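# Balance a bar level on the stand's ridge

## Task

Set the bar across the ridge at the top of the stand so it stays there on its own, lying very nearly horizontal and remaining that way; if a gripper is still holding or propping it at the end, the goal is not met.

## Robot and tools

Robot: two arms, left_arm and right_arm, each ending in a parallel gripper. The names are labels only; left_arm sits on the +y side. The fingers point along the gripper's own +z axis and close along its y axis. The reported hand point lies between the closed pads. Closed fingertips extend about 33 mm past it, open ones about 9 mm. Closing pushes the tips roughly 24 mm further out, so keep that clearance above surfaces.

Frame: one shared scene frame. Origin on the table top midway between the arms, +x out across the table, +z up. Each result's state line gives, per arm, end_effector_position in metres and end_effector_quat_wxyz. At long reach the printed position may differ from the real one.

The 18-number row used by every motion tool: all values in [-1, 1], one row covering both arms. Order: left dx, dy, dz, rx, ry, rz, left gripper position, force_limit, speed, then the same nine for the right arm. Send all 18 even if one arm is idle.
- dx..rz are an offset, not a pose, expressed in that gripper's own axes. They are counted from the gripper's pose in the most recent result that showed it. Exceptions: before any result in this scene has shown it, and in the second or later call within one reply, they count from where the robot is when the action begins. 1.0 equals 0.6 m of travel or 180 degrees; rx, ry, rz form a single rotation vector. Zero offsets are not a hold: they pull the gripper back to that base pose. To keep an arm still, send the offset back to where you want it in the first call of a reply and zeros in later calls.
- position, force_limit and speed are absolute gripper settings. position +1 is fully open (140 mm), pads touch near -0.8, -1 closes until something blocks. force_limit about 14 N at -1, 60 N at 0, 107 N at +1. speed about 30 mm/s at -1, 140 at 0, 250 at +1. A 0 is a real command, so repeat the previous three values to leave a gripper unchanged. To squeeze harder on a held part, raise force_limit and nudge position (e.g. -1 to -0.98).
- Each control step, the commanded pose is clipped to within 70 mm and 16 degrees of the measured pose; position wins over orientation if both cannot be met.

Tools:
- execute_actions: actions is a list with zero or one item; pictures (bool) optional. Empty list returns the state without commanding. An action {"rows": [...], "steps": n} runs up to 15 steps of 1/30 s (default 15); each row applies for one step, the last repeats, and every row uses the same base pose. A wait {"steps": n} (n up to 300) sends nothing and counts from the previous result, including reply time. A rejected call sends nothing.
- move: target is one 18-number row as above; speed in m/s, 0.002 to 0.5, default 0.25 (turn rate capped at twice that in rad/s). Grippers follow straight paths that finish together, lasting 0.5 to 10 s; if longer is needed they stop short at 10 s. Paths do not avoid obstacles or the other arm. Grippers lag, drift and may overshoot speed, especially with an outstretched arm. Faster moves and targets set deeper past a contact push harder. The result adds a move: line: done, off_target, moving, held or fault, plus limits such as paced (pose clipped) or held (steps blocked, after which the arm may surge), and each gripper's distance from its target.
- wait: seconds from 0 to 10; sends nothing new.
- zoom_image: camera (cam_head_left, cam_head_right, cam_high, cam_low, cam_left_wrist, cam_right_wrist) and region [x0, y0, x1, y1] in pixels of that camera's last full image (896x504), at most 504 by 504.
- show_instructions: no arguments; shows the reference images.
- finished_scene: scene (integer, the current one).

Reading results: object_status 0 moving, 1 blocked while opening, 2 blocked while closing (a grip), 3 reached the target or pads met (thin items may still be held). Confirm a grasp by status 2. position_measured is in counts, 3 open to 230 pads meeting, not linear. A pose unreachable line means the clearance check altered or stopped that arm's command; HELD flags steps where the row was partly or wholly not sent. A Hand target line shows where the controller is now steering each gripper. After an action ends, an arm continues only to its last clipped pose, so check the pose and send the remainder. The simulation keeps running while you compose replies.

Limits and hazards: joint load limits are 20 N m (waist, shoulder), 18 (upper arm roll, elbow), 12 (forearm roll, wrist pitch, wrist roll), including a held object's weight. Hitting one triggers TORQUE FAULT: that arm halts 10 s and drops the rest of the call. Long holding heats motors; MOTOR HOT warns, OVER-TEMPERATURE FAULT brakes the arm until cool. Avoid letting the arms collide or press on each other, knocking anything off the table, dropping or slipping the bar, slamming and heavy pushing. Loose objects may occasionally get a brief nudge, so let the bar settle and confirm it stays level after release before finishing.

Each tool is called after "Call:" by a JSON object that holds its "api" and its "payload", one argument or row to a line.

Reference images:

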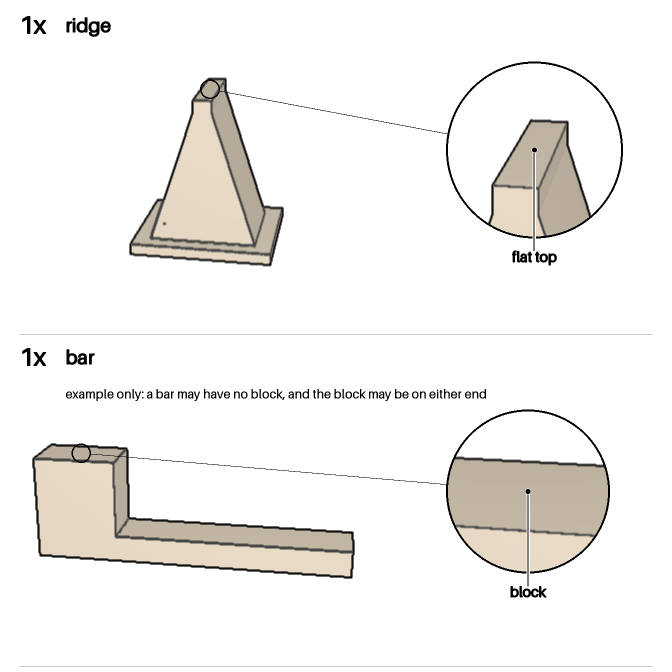

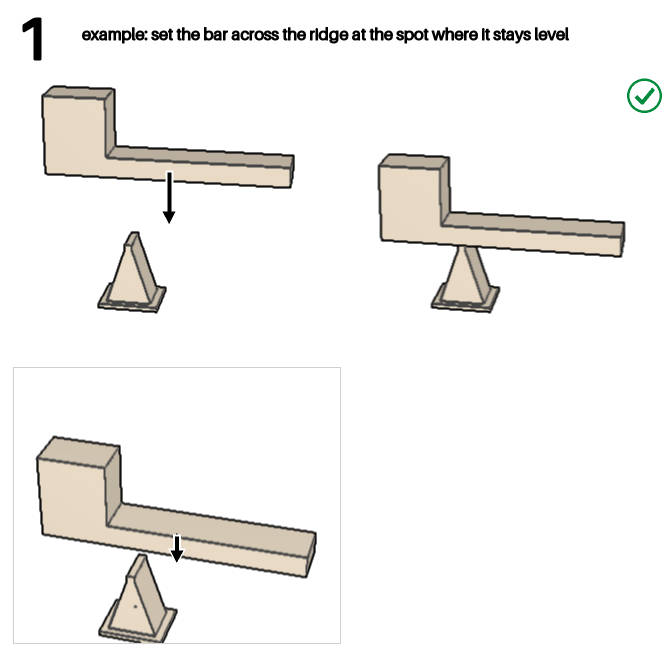

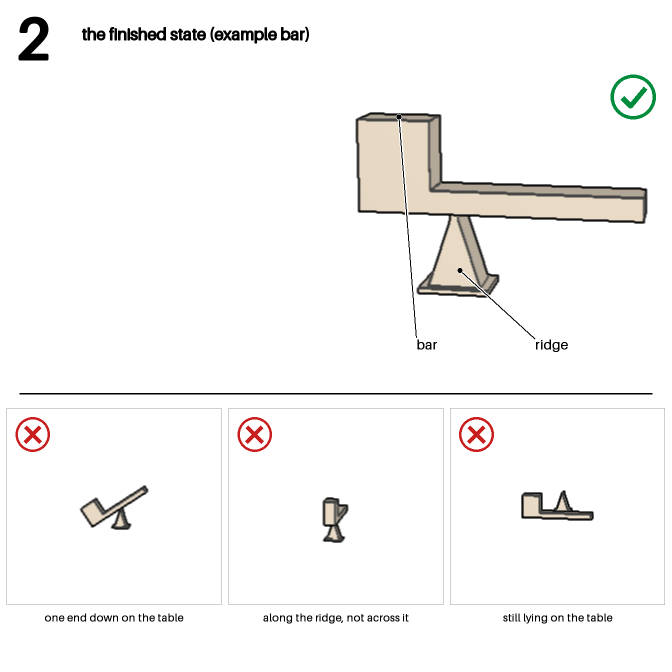

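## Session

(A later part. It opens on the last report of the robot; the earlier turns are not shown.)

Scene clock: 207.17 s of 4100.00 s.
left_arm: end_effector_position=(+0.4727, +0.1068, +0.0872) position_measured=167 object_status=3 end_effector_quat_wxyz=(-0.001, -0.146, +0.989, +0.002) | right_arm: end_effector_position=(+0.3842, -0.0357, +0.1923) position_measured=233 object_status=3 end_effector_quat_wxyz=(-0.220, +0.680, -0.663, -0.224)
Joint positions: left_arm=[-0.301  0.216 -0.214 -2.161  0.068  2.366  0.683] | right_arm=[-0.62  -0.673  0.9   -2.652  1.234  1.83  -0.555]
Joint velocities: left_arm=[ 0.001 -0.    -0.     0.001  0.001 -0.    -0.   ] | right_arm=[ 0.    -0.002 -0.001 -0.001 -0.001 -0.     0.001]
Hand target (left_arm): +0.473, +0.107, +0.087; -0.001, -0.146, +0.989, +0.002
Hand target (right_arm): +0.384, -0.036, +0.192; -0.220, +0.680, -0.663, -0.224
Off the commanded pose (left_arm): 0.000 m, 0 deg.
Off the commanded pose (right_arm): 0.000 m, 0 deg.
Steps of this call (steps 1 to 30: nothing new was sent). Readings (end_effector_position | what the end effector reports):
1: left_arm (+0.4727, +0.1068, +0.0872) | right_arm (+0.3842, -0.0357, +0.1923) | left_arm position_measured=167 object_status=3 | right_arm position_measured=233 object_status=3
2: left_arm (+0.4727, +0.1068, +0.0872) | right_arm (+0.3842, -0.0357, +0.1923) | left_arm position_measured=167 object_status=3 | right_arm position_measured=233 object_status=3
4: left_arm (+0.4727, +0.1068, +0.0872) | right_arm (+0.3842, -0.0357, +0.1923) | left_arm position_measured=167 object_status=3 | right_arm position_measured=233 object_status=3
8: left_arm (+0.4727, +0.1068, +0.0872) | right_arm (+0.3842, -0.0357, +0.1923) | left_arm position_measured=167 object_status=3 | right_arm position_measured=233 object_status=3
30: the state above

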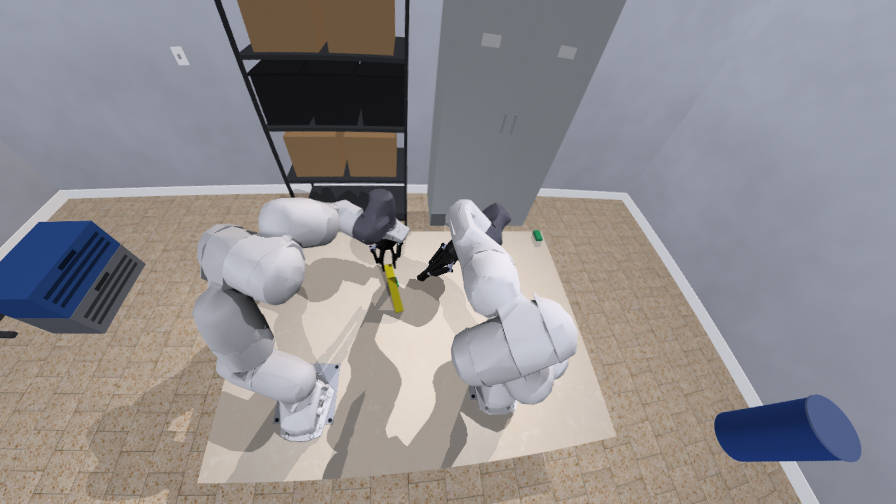

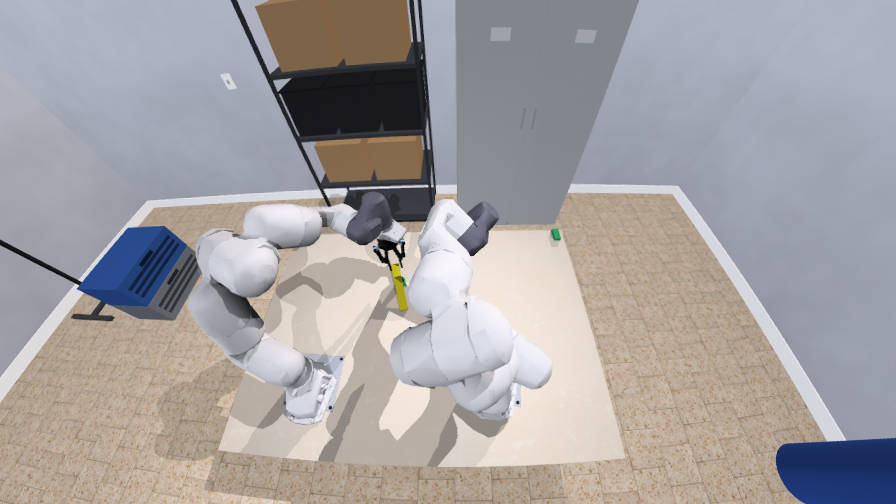

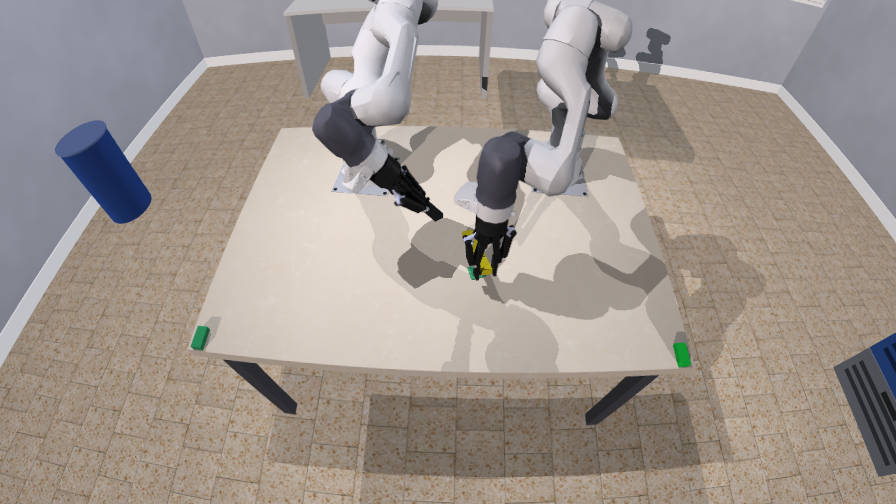

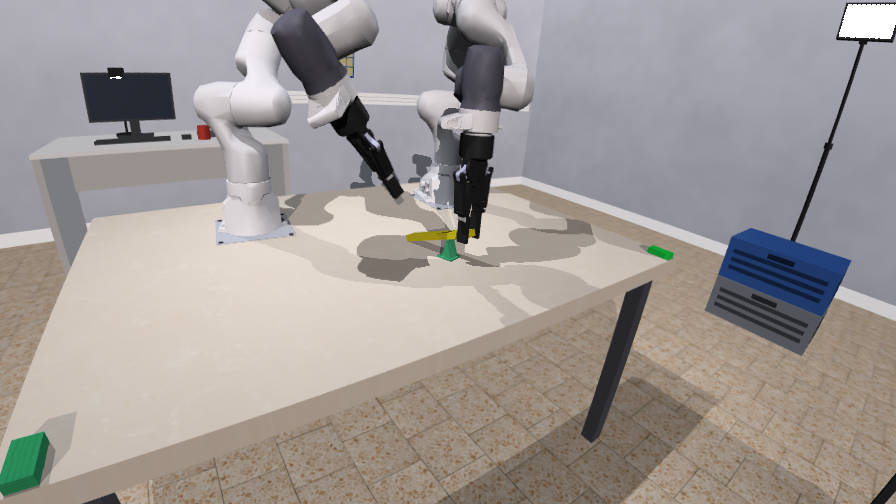

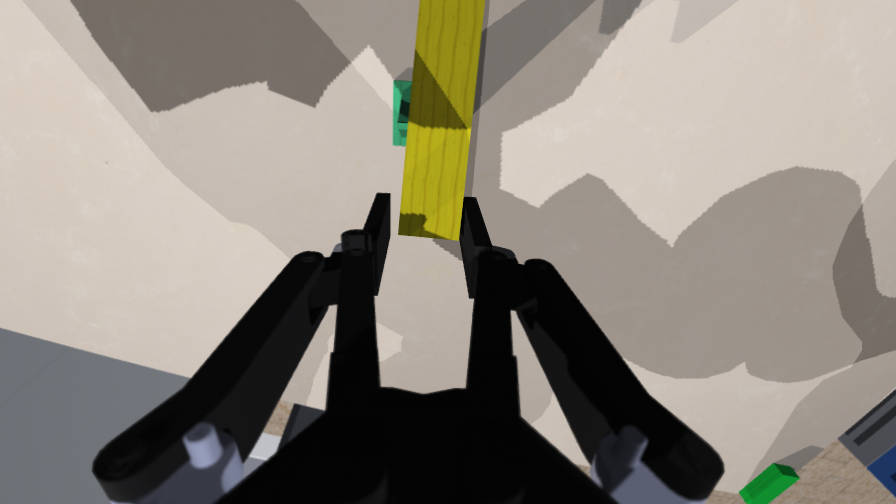

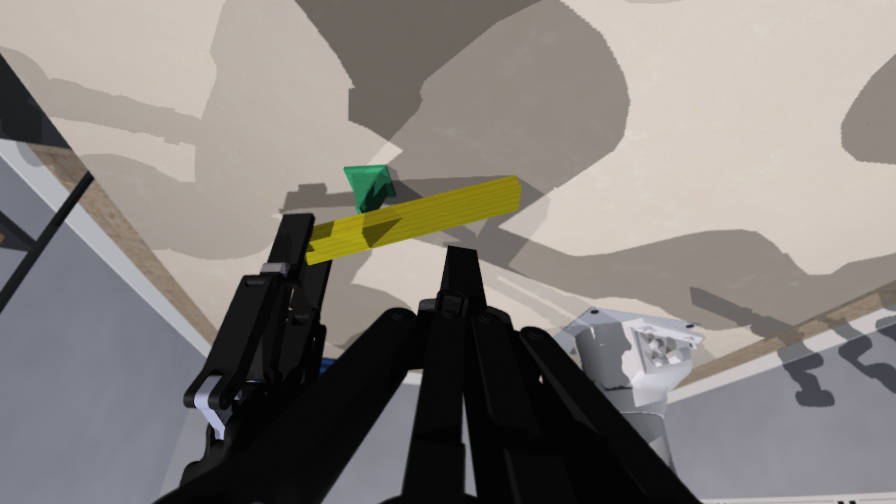

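Call:
{"api": "move", "payload": {
  "target": [0,0,-0.05,0,0,0,0.1,0,0,0,0,-0.05,-0.109,-0.109,0.491,0,0,0],
  "speed": 0.3
}}

Call:
{"api": "move", "payload": {
  "target": [0.177,0.012,0.025,0,-0.125,0.027,0.1,0,0,0,0,0,0,0,0,0,0,0],
  "speed": 0.15
}}

Call:
{"api": "move", "payload": {
  "target": [0,0,0.0667,0,0,0,0.1,0,0,0,0,0,0,0,0,0,0,0],
  "speed": 0.05
}}

Scene clock: 226.23 s of 4100.00 s.
left_arm: end_effector_position=(+0.4728, +0.1077, +0.1164) position_measured=117 object_status=3 end_effector_quat_wxyz=(-0.001, -0.146, +0.989, +0.003) | right_arm: end_effector_position=(+0.3866, -0.0596, +0.2108) position_measured=129 object_status=3 end_effector_quat_wxyz=(-0.001, -0.013, +0.863, +0.504)
Joint positions: left_arm=[-0.301  0.166 -0.215 -2.142  0.053  2.299  0.692] | right_arm=[-0.951 -0.467  0.934 -2.684  1.35   1.57   0.655]
Joint velocities: left_arm=[ 0.001 -0.     0.     0.    -0.001 -0.001  0.001] | right_arm=[-0.    -0.     0.     0.001 -0.001  0.001  0.028]
Hand target (left_arm): +0.472, +0.107, +0.117; -0.001, -0.145, +0.989, +0.002
Hand target (right_arm): +0.387, -0.059, +0.212; -0.003, -0.006, +0.863, +0.506
Off the commanded pose (left_arm): 0.001 m, 0 deg.
Off the commanded pose (right_arm): 0.008 m, 1 deg.
After step 90, 12.40 s passed at rest.
move: off_target (right_arm)

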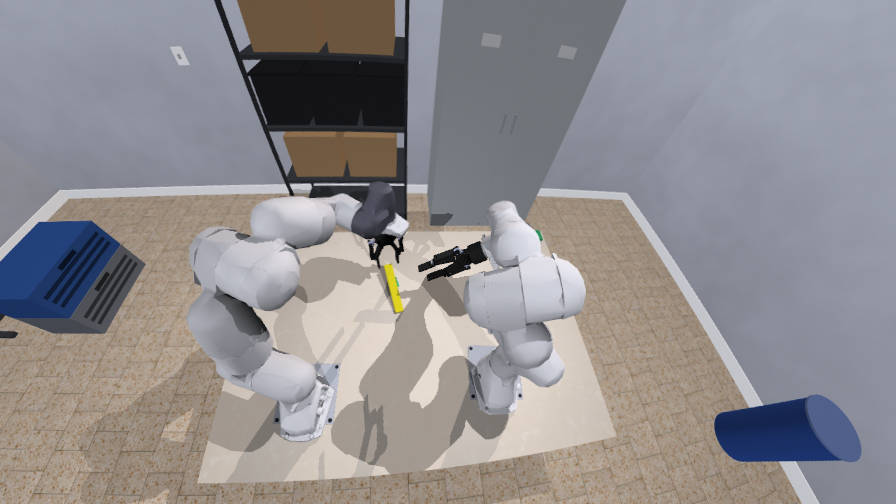

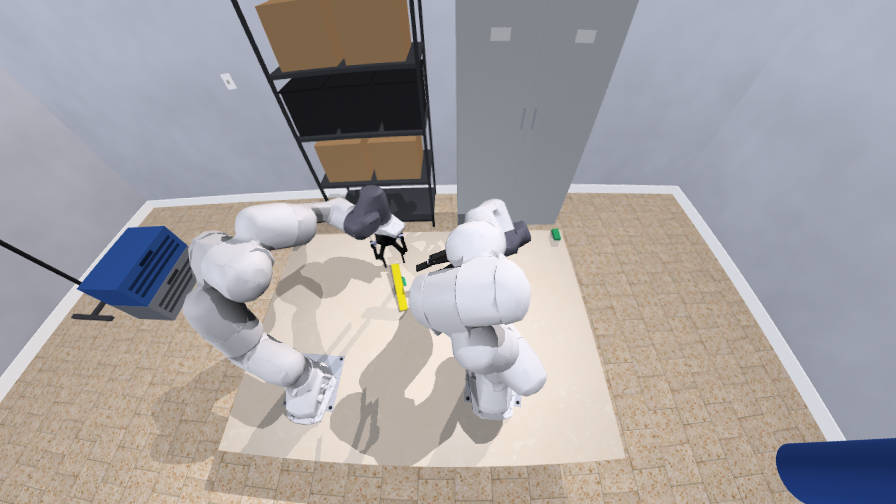

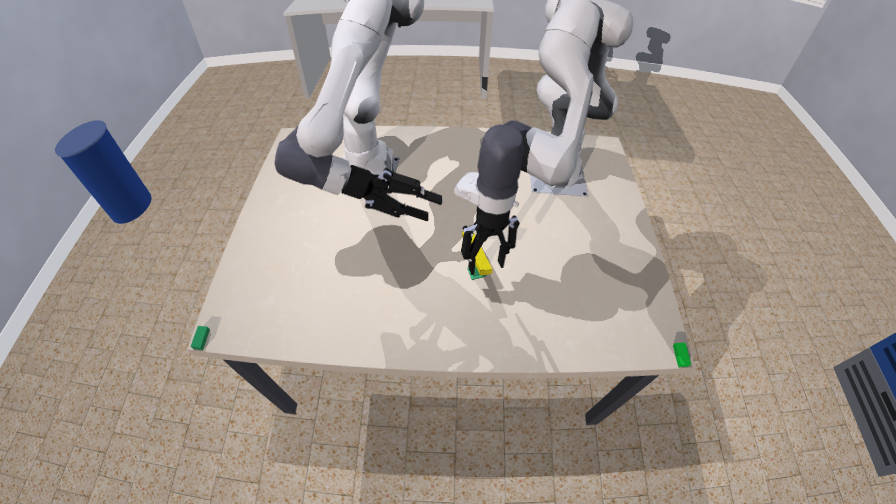

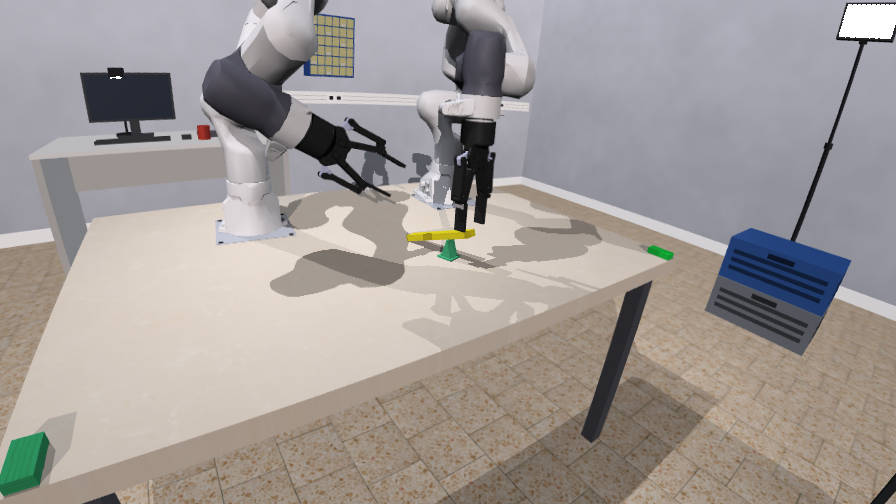

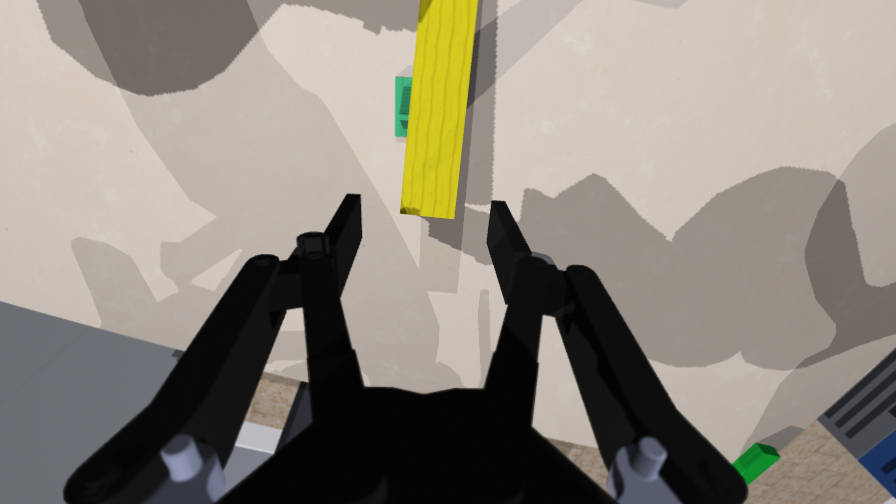

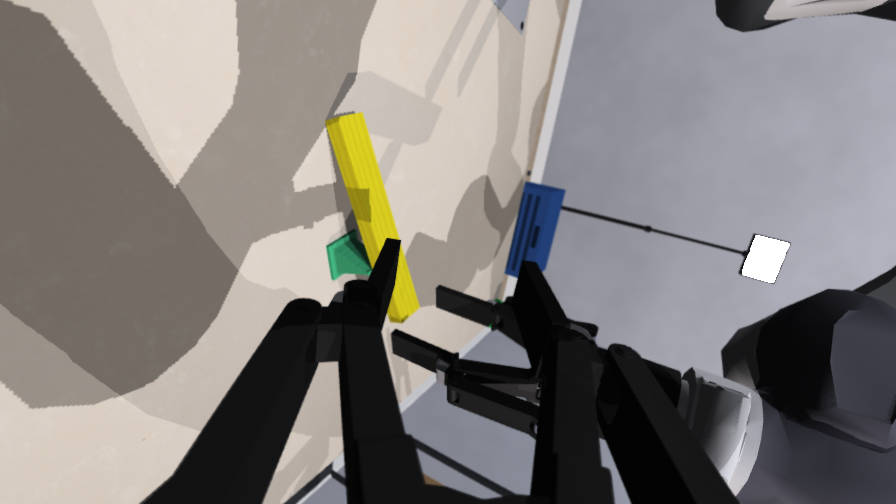

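Scene clock: 228.67 s of 4100.00 s.
left_arm: end_effector_position=(+0.3713, +0.0837, +0.1013) position_measured=117 object_status=3 end_effector_quat_wxyz=(+0.194, -0.098, +0.975, +0.035) | right_arm: end_effector_position=(+0.3866, -0.0596, +0.2108) position_measured=129 object_status=3 end_effector_quat_wxyz=(-0.001, -0.013, +0.863, +0.504)
Joint positions: left_arm=[-0.377 -0.085 -0.412 -2.574  0.64   2.589  0.008] | right_arm=[-0.951 -0.467  0.934 -2.684  1.35   1.57   0.655]
Joint velocities: left_arm=[-0.001  0.001  0.001  0.     0.005  0.    -0.035] | right_arm=[-0.001  0.001  0.     0.    -0.002 -0.    -0.   ]
Hand target (left_arm): +0.371, +0.085, +0.101; +0.196, -0.103, +0.975, +0.034
Hand target (right_arm): +0.387, -0.060, +0.211; -0.001, -0.013, +0.863, +0.504
Off the commanded pose (left_arm): 0.002 m, 1 deg.
Off the commanded pose (right_arm): 0.000 m, 0 deg.
move: done

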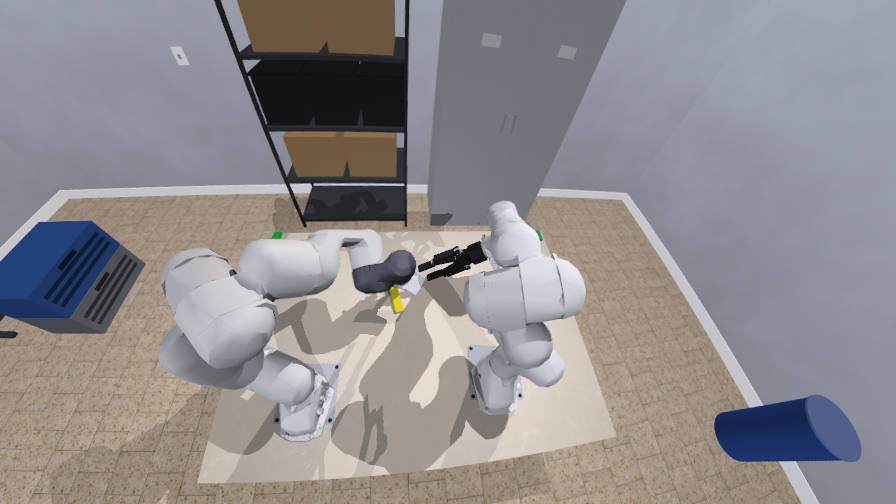

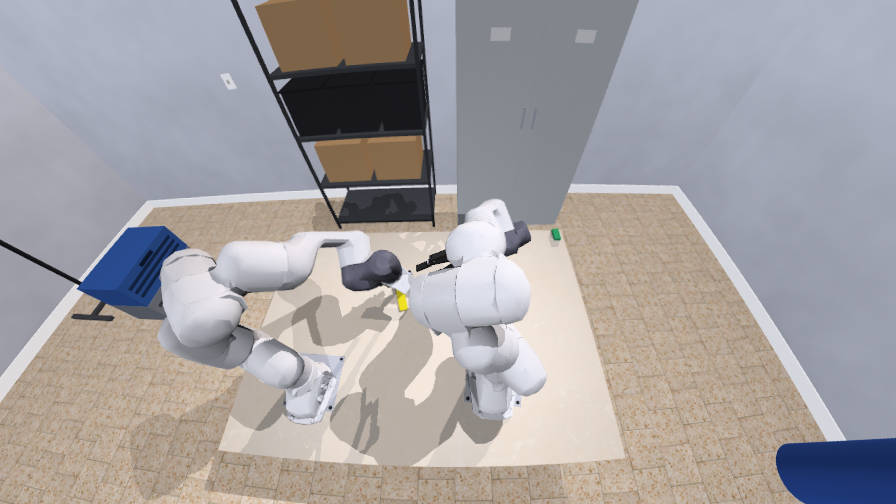

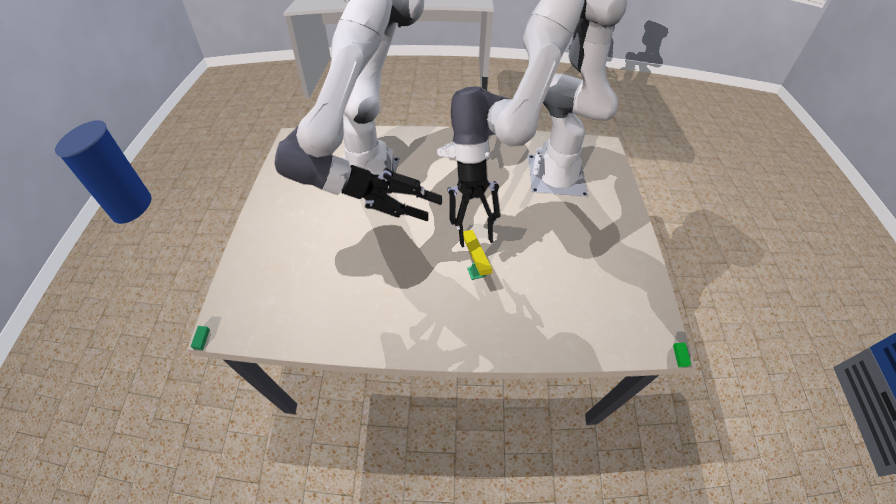

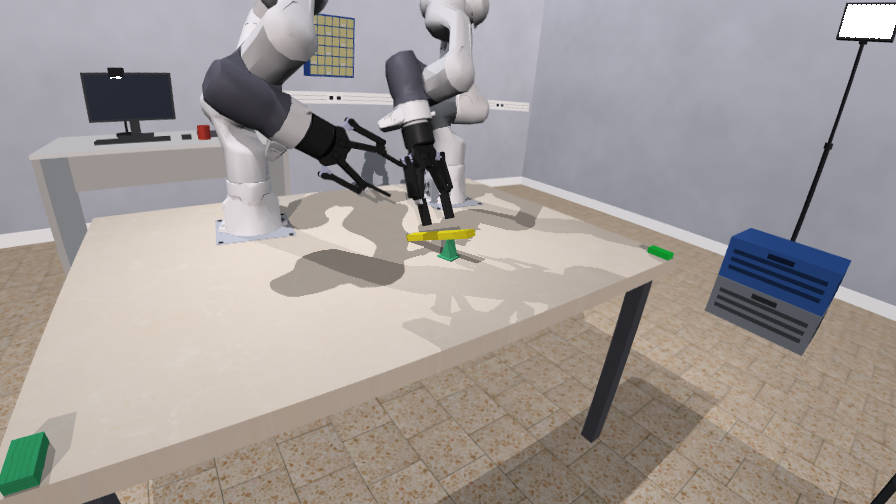

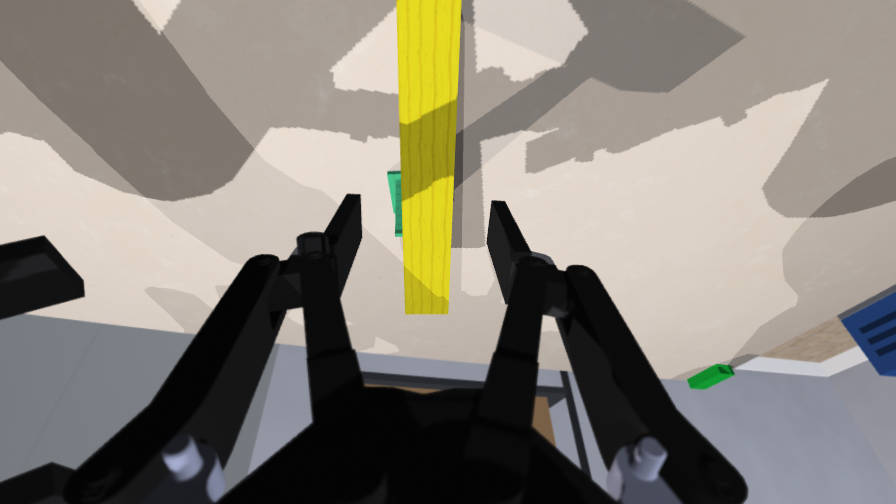

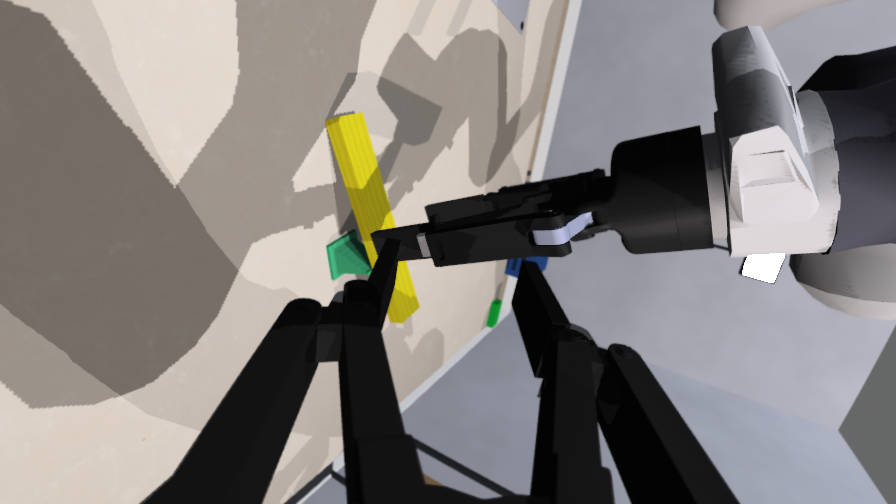

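Scene clock: 229.90 s of 4100.00 s.
left_arm: end_effector_position=(+0.3861, +0.0885, +0.0641) position_measured=117 object_status=3 end_effector_quat_wxyz=(+0.194, -0.091, +0.976, +0.037) | right_arm: end_effector_position=(+0.3866, -0.0596, +0.2108) position_measured=129 object_status=3 end_effector_quat_wxyz=(-0.001, -0.013, +0.863, +0.504)
Joint positions: left_arm=[-0.337  0.04  -0.398 -2.543  0.822  2.641 -0.106] | right_arm=[-0.951 -0.467  0.934 -2.684  1.35   1.57   0.655]
Joint velocities: left_arm=[ 0.001 -0.002  0.     0.001  0.015  0.005 -0.046] | right_arm=[-0.001 -0.001 -0.     0.    -0.001 -0.     0.   ]
Hand target (left_arm): +0.387, +0.088, +0.064; +0.195, -0.098, +0.975, +0.035
Hand target (right_arm): +0.387, -0.060, +0.211; -0.001, -0.013, +0.863, +0.504
Off the commanded pose (left_arm): 0.001 m, 1 deg.
Off the commanded pose (right_arm): 0.000 m, 0 deg.
move: done

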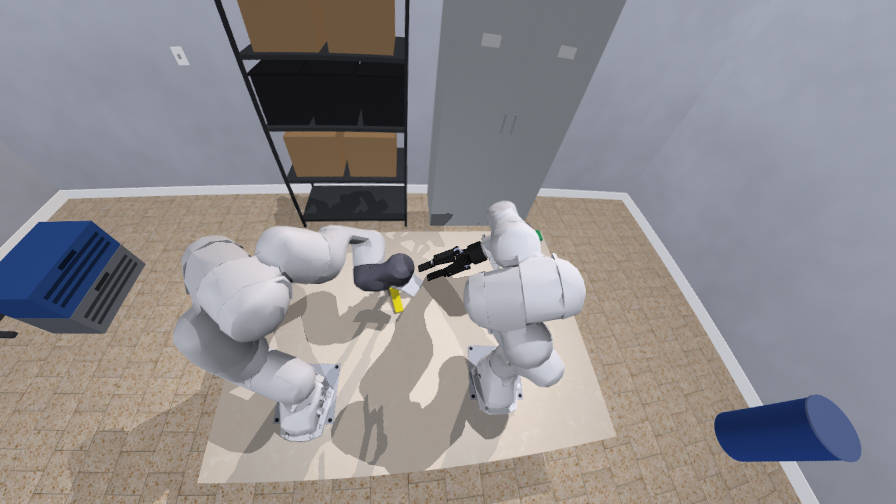

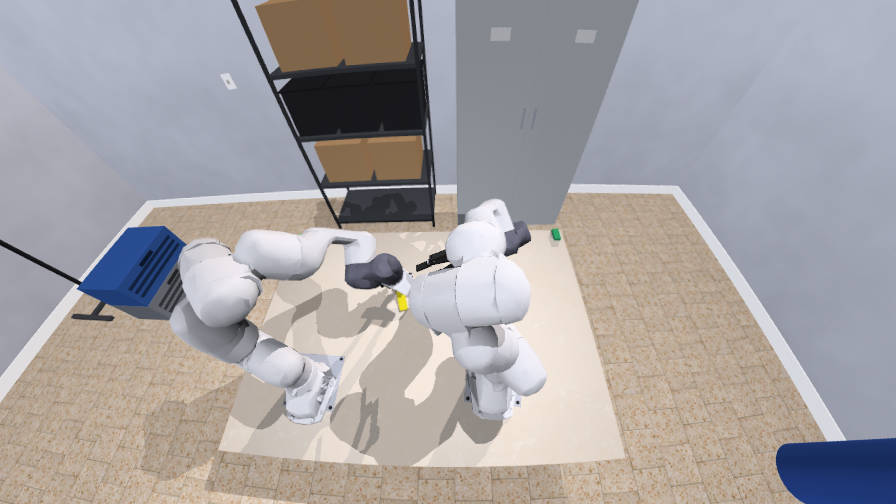

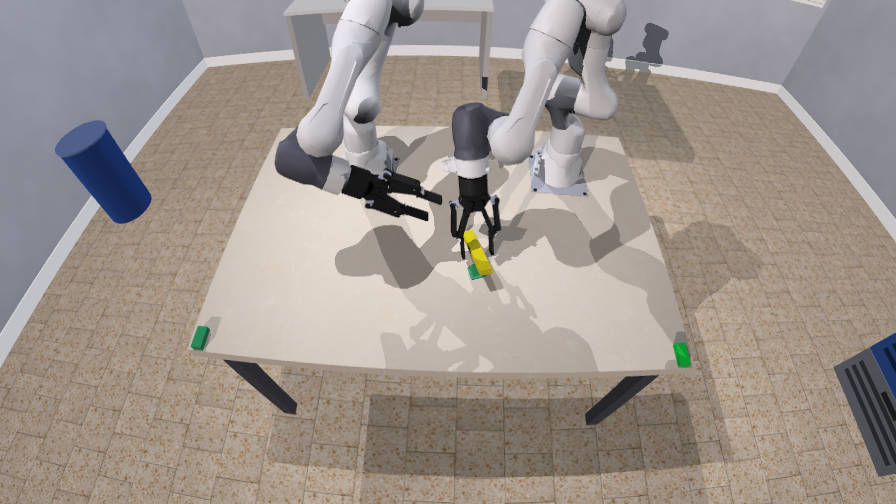

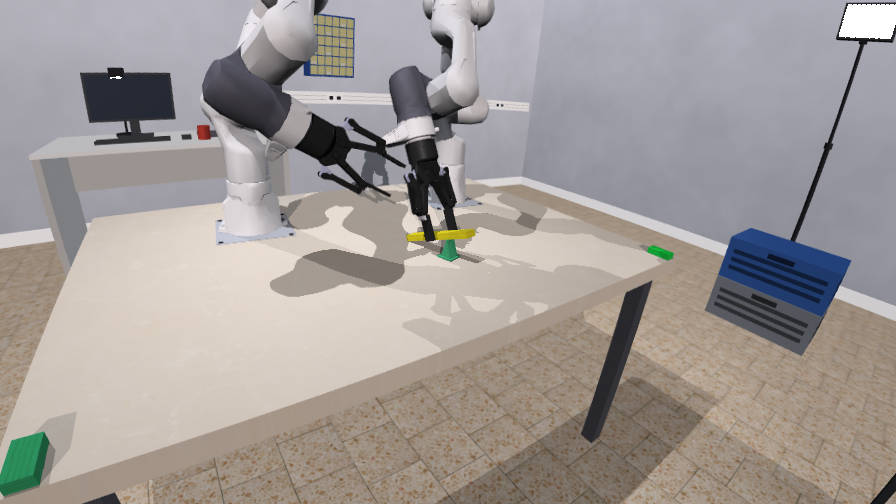

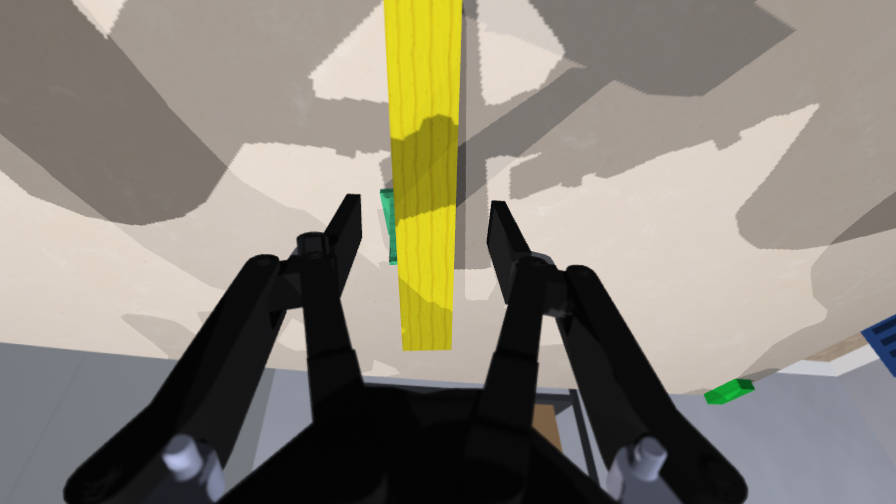

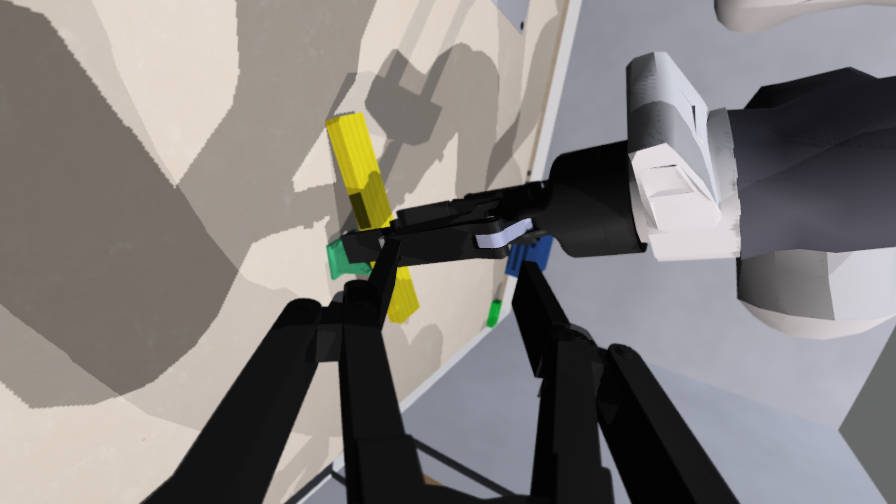

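Call:
{"api": "execute_actions", "payload": {
  "actions": []
}}

Scene clock: 239.87 s of 4100.00 s.
left_arm: end_effector_position=(+0.3863, +0.0881, +0.0642) position_measured=117 object_status=3 end_effector_quat_wxyz=(+0.195, -0.097, +0.975, +0.036) | right_arm: end_effector_position=(+0.3866, -0.0596, +0.2108) position_measured=129 object_status=3 end_effector_quat_wxyz=(-0.001, -0.013, +0.863, +0.504)
Joint positions: left_arm=[-0.337  0.04  -0.398 -2.543  0.824  2.642 -0.12 ] | right_arm=[-0.951 -0.467  0.934 -2.684  1.35   1.57   0.655]
Joint velocities: left_arm=[ 0.    -0.     0.001  0.001 -0.001  0.     0.001] | right_arm=[ 0.     0.001  0.002 -0.     0.001  0.    -0.   ]
Hand target (left_arm): +0.387, +0.088, +0.064; +0.195, -0.098, +0.975, +0.035
Hand target (right_arm): +0.387, -0.060, +0.211; -0.001, -0.013, +0.863, +0.504
Off the commanded pose (left_arm): 0.000 m, 0 deg.
Off the commanded pose (right_arm): 0.000 m, 0 deg.
Steps of this call (steps 1 to 90: nothing new was sent; then 6.97 s passed at rest). Readings (end_effector_position | what the end effector reports):
1: left_arm (+0.3861, +0.0885, +0.0641) | right_arm (+0.3866, -0.0596, +0.2108) | left_arm position_measured=117 object_status=3 | right_arm position_measured=129 object_status=3
2: left_arm (+0.3862, +0.0884, +0.0641) | right_arm (+0.3866, -0.0596, +0.2108) | left_arm position_measured=117 object_status=3 | right_arm position_measured=129 object_status=3
4: left_arm (+0.3862, +0.0883, +0.0641) | right_arm (+0.3866, -0.0596, +0.2108) | left_arm position_measured=117 object_status=3 | right_arm position_measured=129 object_status=3
8: left_arm (+0.3862, +0.0883, +0.0642) | right_arm (+0.3866, -0.0596, +0.2108) | left_arm position_measured=117 object_status=3 | right_arm position_measured=129 object_status=3
90: the state above

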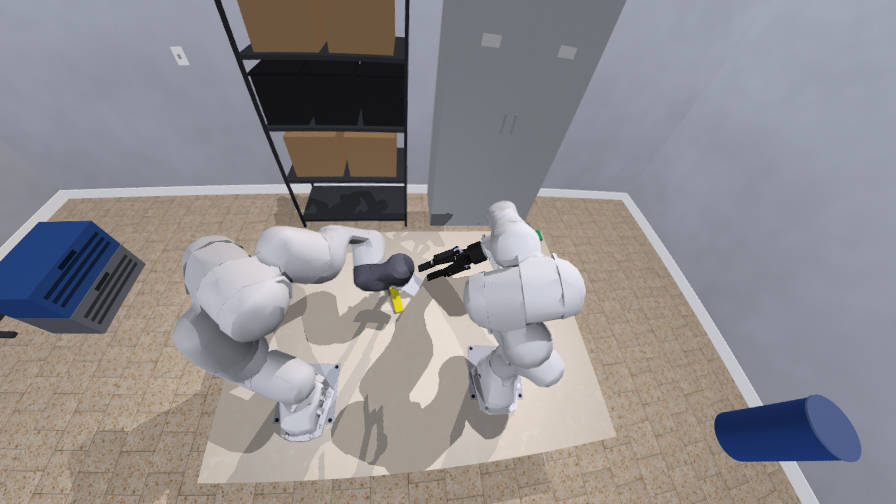

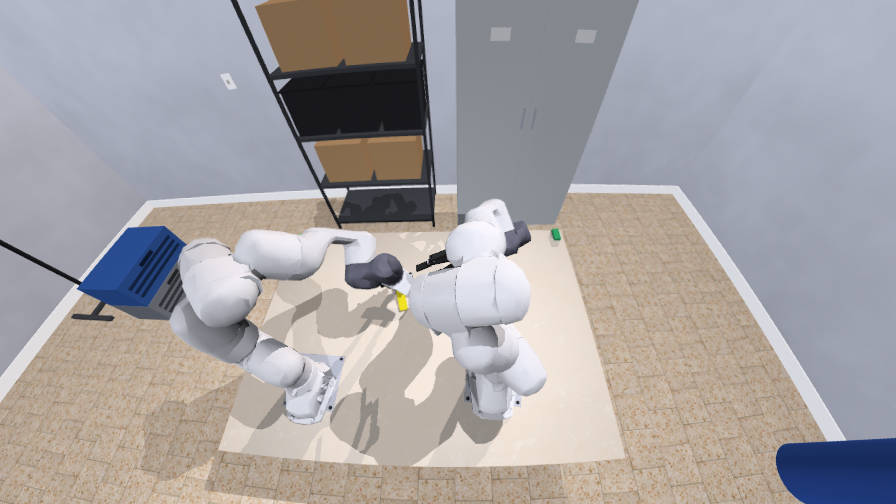

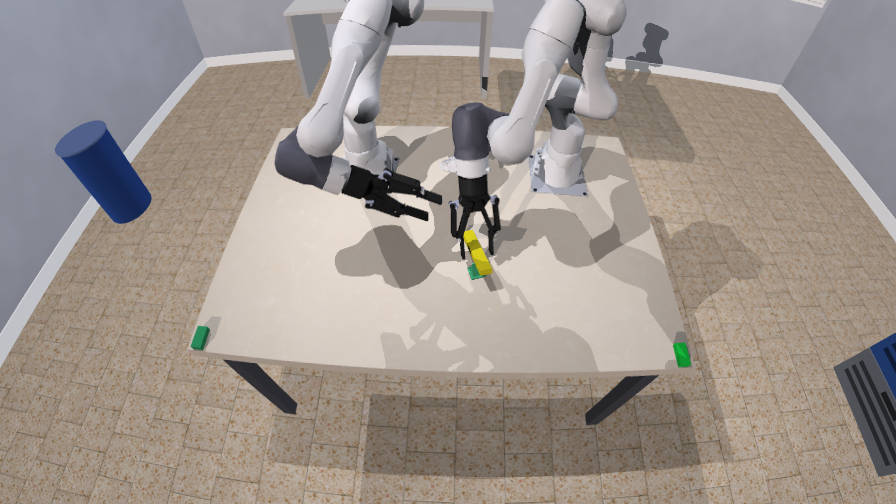

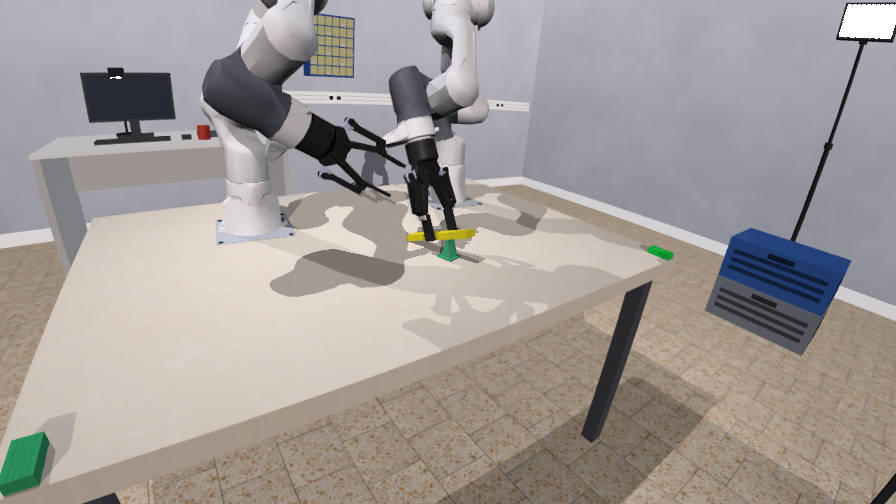

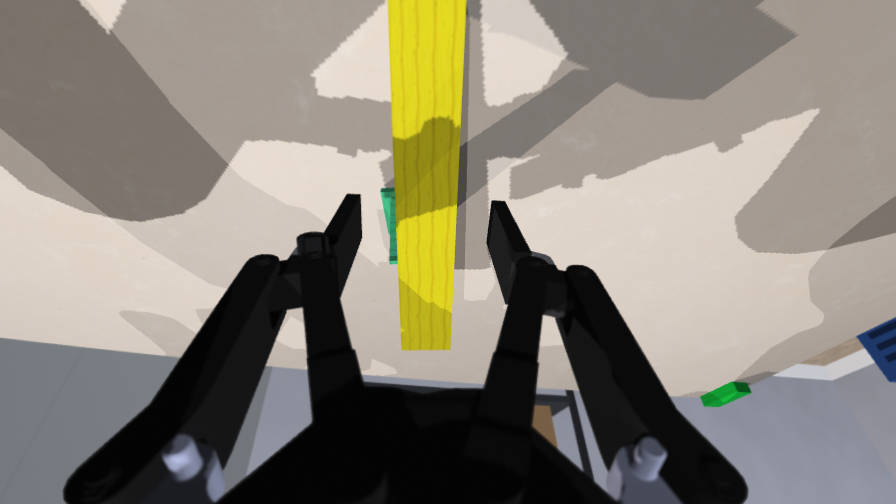

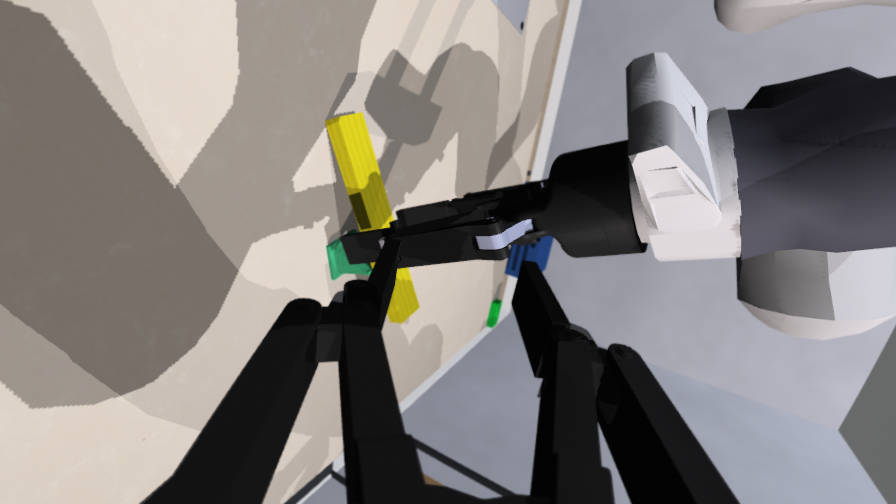

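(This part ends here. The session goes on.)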